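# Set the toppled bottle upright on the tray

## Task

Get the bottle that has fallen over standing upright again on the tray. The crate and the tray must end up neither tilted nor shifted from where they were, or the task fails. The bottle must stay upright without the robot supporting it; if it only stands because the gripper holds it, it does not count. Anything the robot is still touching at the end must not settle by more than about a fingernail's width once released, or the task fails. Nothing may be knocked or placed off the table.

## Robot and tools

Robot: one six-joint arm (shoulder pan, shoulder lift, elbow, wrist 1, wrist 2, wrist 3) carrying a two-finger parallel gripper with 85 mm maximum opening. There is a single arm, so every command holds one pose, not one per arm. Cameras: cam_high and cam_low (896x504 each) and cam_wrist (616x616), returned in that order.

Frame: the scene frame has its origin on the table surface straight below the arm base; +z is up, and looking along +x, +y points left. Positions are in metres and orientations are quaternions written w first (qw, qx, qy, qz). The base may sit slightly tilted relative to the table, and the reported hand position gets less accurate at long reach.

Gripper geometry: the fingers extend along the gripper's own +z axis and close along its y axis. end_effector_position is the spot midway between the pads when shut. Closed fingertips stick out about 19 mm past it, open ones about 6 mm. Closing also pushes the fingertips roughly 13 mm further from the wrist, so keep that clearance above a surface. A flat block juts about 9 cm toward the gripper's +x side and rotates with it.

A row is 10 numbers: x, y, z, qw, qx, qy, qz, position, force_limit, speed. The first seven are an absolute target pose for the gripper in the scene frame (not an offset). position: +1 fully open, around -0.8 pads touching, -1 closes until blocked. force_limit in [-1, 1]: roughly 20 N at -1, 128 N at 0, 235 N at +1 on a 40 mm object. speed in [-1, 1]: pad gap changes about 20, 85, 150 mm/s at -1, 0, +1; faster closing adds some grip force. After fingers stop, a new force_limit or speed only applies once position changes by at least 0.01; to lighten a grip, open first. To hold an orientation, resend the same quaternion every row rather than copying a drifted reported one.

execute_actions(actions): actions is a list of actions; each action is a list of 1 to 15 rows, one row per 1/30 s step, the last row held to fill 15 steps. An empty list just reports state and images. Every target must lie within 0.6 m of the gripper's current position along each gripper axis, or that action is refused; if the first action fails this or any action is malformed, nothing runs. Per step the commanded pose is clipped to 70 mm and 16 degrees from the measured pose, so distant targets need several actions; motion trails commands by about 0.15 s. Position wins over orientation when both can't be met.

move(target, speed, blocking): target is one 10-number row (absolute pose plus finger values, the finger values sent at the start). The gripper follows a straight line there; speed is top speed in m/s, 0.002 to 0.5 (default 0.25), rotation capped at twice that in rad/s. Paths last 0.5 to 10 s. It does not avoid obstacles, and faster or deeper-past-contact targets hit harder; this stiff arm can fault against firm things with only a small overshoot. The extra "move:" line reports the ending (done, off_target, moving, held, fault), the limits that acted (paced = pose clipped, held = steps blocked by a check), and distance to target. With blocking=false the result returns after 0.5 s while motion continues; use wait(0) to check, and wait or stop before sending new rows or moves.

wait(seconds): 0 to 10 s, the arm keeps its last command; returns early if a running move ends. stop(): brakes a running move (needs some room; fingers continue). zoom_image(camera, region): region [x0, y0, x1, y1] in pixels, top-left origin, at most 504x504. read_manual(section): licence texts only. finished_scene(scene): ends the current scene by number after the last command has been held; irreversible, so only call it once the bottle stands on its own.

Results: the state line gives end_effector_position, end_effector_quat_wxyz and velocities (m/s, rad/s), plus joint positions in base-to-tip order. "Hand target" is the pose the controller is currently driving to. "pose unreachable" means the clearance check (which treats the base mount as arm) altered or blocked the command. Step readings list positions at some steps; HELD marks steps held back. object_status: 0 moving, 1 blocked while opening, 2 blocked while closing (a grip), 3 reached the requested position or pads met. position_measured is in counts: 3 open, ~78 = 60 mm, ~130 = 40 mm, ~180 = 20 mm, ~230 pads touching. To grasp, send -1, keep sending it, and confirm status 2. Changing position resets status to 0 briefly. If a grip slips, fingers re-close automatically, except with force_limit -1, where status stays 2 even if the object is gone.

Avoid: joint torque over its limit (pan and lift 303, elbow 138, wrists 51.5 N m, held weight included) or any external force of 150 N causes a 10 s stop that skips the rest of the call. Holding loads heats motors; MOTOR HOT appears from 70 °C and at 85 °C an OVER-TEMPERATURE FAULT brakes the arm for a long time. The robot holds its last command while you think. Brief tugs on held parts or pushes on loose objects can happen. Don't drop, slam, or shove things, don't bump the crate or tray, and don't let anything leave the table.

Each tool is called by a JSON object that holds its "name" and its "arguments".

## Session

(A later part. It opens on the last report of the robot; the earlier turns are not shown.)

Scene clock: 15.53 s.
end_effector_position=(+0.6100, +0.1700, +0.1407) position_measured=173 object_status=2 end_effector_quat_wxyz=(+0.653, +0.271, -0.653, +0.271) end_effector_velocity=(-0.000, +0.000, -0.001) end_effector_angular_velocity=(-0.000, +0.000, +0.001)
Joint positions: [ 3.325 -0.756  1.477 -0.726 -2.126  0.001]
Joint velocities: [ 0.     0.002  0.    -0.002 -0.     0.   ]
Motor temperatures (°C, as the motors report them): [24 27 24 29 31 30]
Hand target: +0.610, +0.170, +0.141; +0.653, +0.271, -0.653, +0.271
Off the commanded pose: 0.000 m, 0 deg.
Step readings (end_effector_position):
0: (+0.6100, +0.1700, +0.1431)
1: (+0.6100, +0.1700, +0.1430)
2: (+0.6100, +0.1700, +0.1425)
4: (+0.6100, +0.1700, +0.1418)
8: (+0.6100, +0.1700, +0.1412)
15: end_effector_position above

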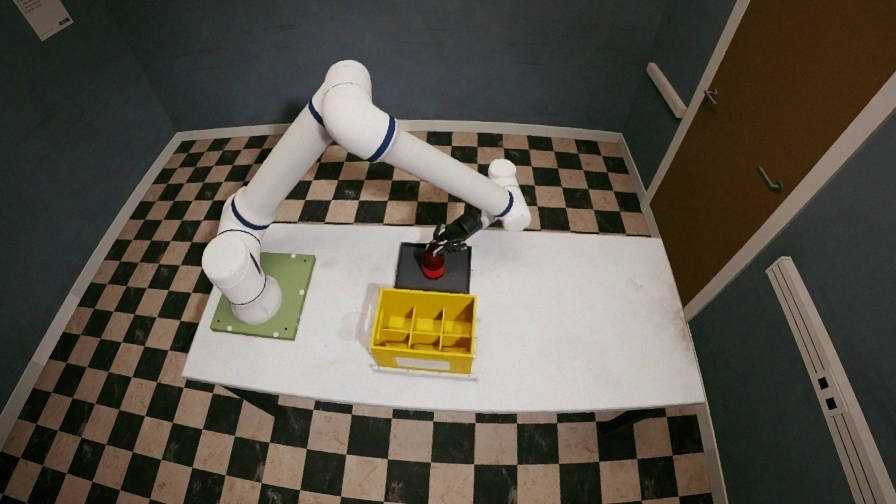

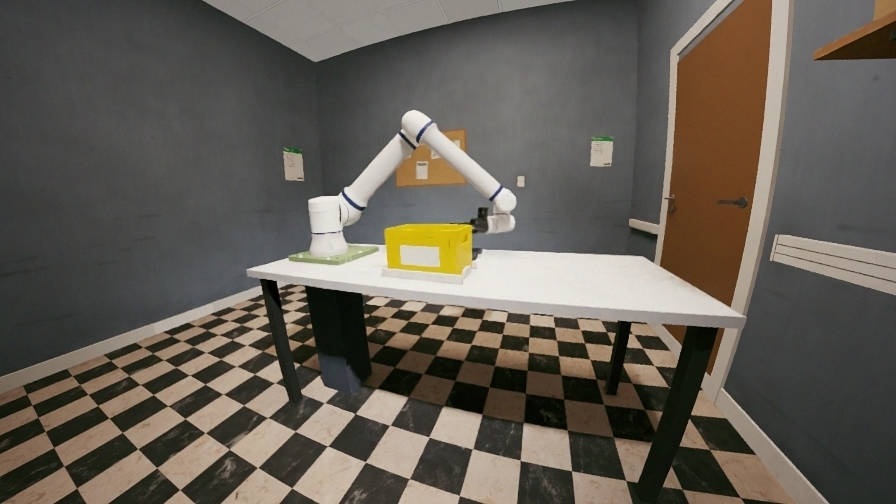

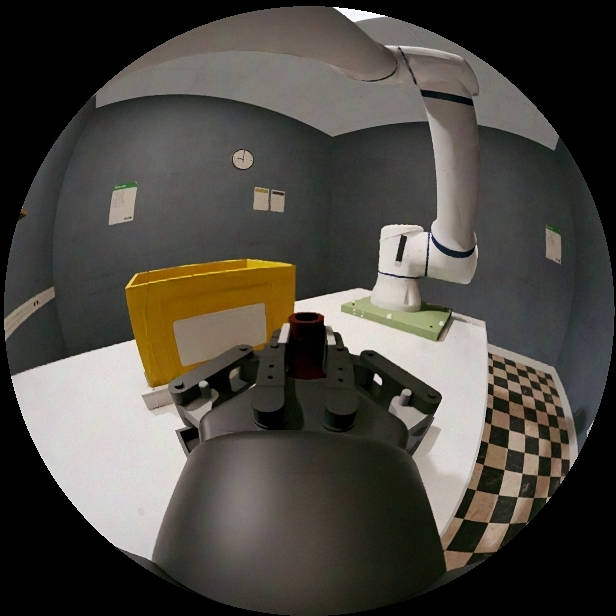

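Slight lag at steps 4–8 suggests contact. Release.

{"name": "execute_actions", "arguments": {"actions": [[[0.61,0.17,0.1415,0.653,0.271,-0.653,0.271,0.4,0,0]],[[0.65,0.21,0.15,0.653,0.271,-0.653,0.271,0.4,0,0]]]}}

Scene clock: 16.63 s.
end_effector_position=(+0.6488, +0.2091, +0.1499) position_measured=78 object_status=3 end_effector_quat_wxyz=(+0.653, +0.271, -0.653, +0.271) end_effector_velocity=(+0.009, +0.009, +0.002) end_effector_angular_velocity=(-0.002, +0.000, -0.001)
Joint positions: [ 3.356 -0.698  1.338 -0.646 -2.094  0.001]
Joint velocities: [ 0.006  0.016 -0.035  0.021  0.007  0.002]
Motor temperatures (°C, as the motors report them): [24 27 24 29 31 30]
Hand target: +0.650, +0.210, +0.150; +0.653, +0.271, -0.653, +0.271
Off the commanded pose: 0.001 m, 0 deg.
Step readings (end_effector_position; steps 1 to 15: 1st action; 16 to 30: 2nd action):
0: (+0.6100, +0.1700, +0.1406)
1: (+0.6100, +0.1700, +0.1406)
2: (+0.6100, +0.1700, +0.1406)
4: (+0.6099, +0.1699, +0.1401)
8: (+0.6099, +0.1699, +0.1410)
15: (+0.6100, +0.1700, +0.1414)
16: (+0.6109, +0.1708, +0.1418)
17: (+0.6171, +0.1769, +0.1435)
19: (+0.6301, +0.1910, +0.1469)
23: (+0.6426, +0.2034, +0.1490)
30: end_effector_position above

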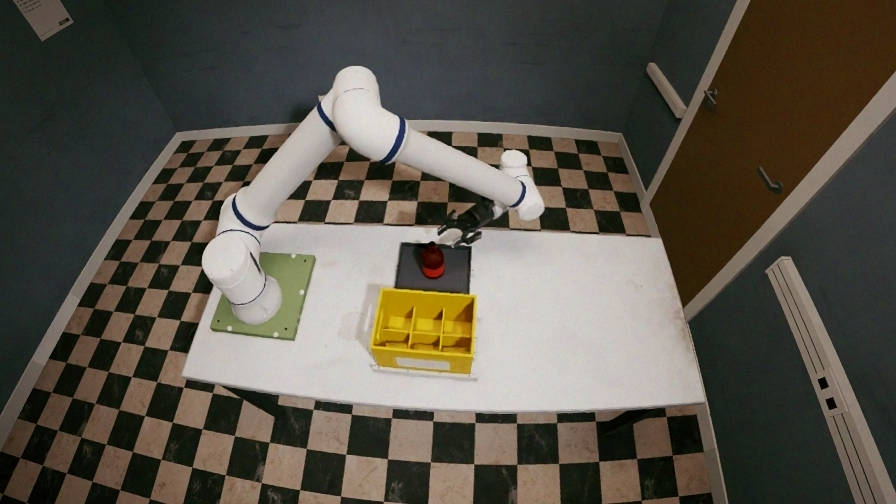

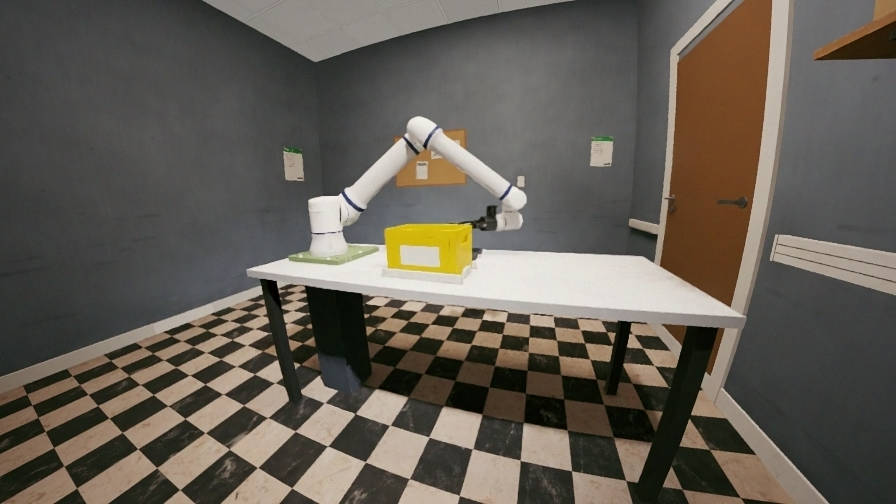

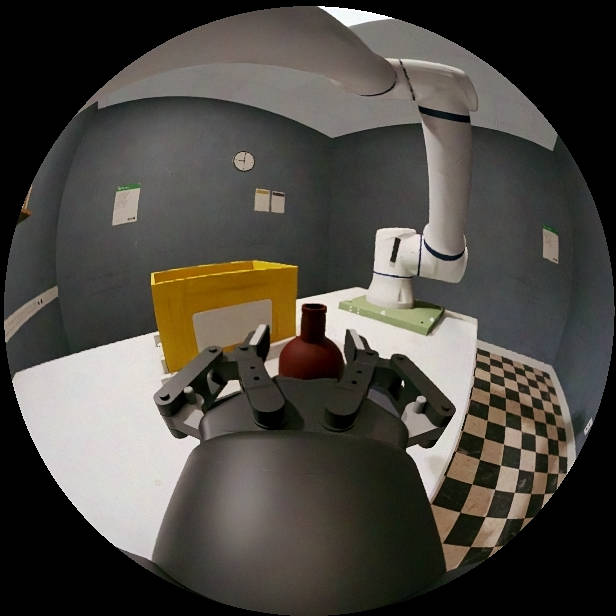

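Possibly still rocking; checking.

{"name": "wait", "arguments": {"seconds": 2}}

Scene clock: 18.67 s.
end_effector_position=(+0.6500, +0.2101, +0.1500) position_measured=78 object_status=3 end_effector_quat_wxyz=(+0.653, +0.271, -0.653, +0.271) end_effector_velocity=(-0.000, +0.000, +0.000) end_effector_angular_velocity=(-0.000, +0.000, +0.001)
Joint positions: [ 3.357 -0.696  1.334 -0.643 -2.094  0.002]
Joint velocities: [ 0.001 -0.     0.     0.    -0.     0.   ]
Motor temperatures (°C, as the motors report them): [24 27 24 29 31 30]
Hand target: +0.650, +0.210, +0.150; +0.653, +0.271, -0.653, +0.271
Off the commanded pose: 0.000 m, 0 deg.
wait: 2.00 s; at rest by 0.13 s

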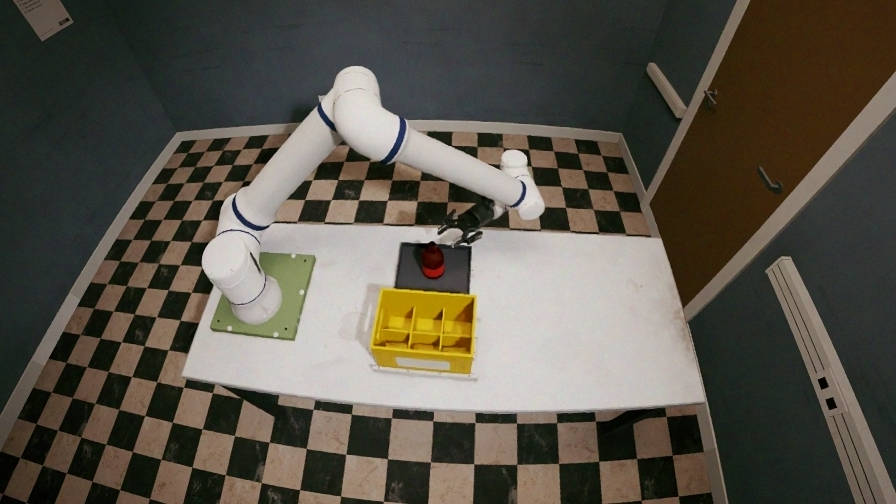

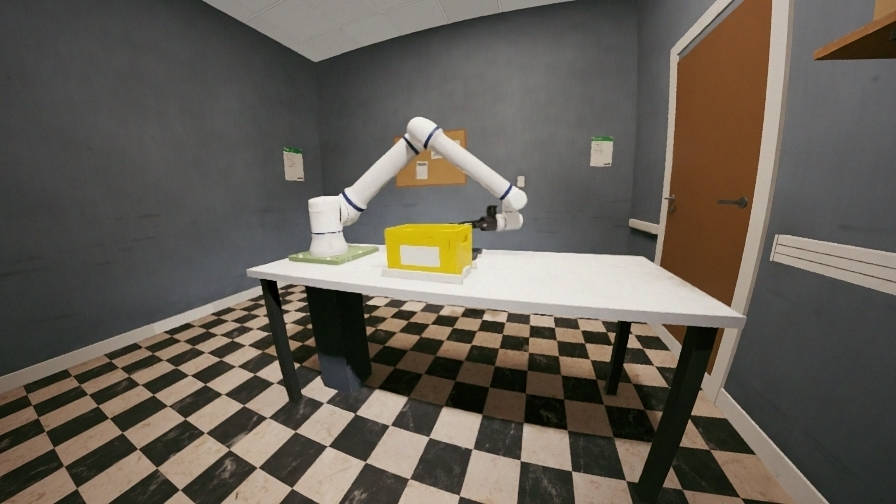

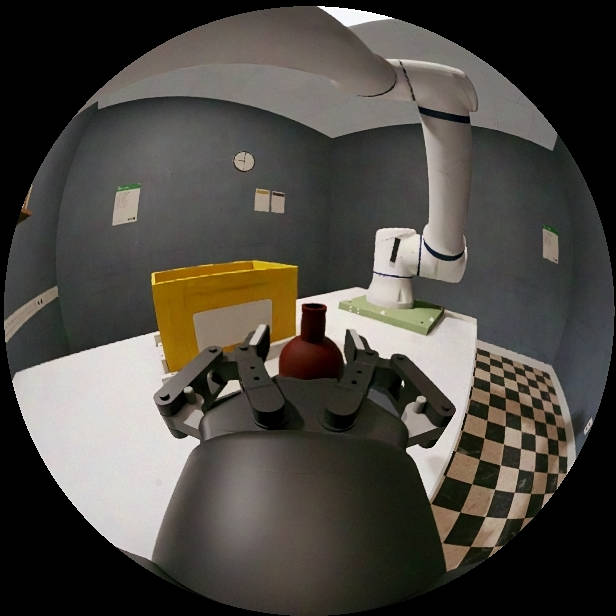

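{"name": "finished_scene", "arguments": {"scene": 2}}

The scene is finished: the task was done.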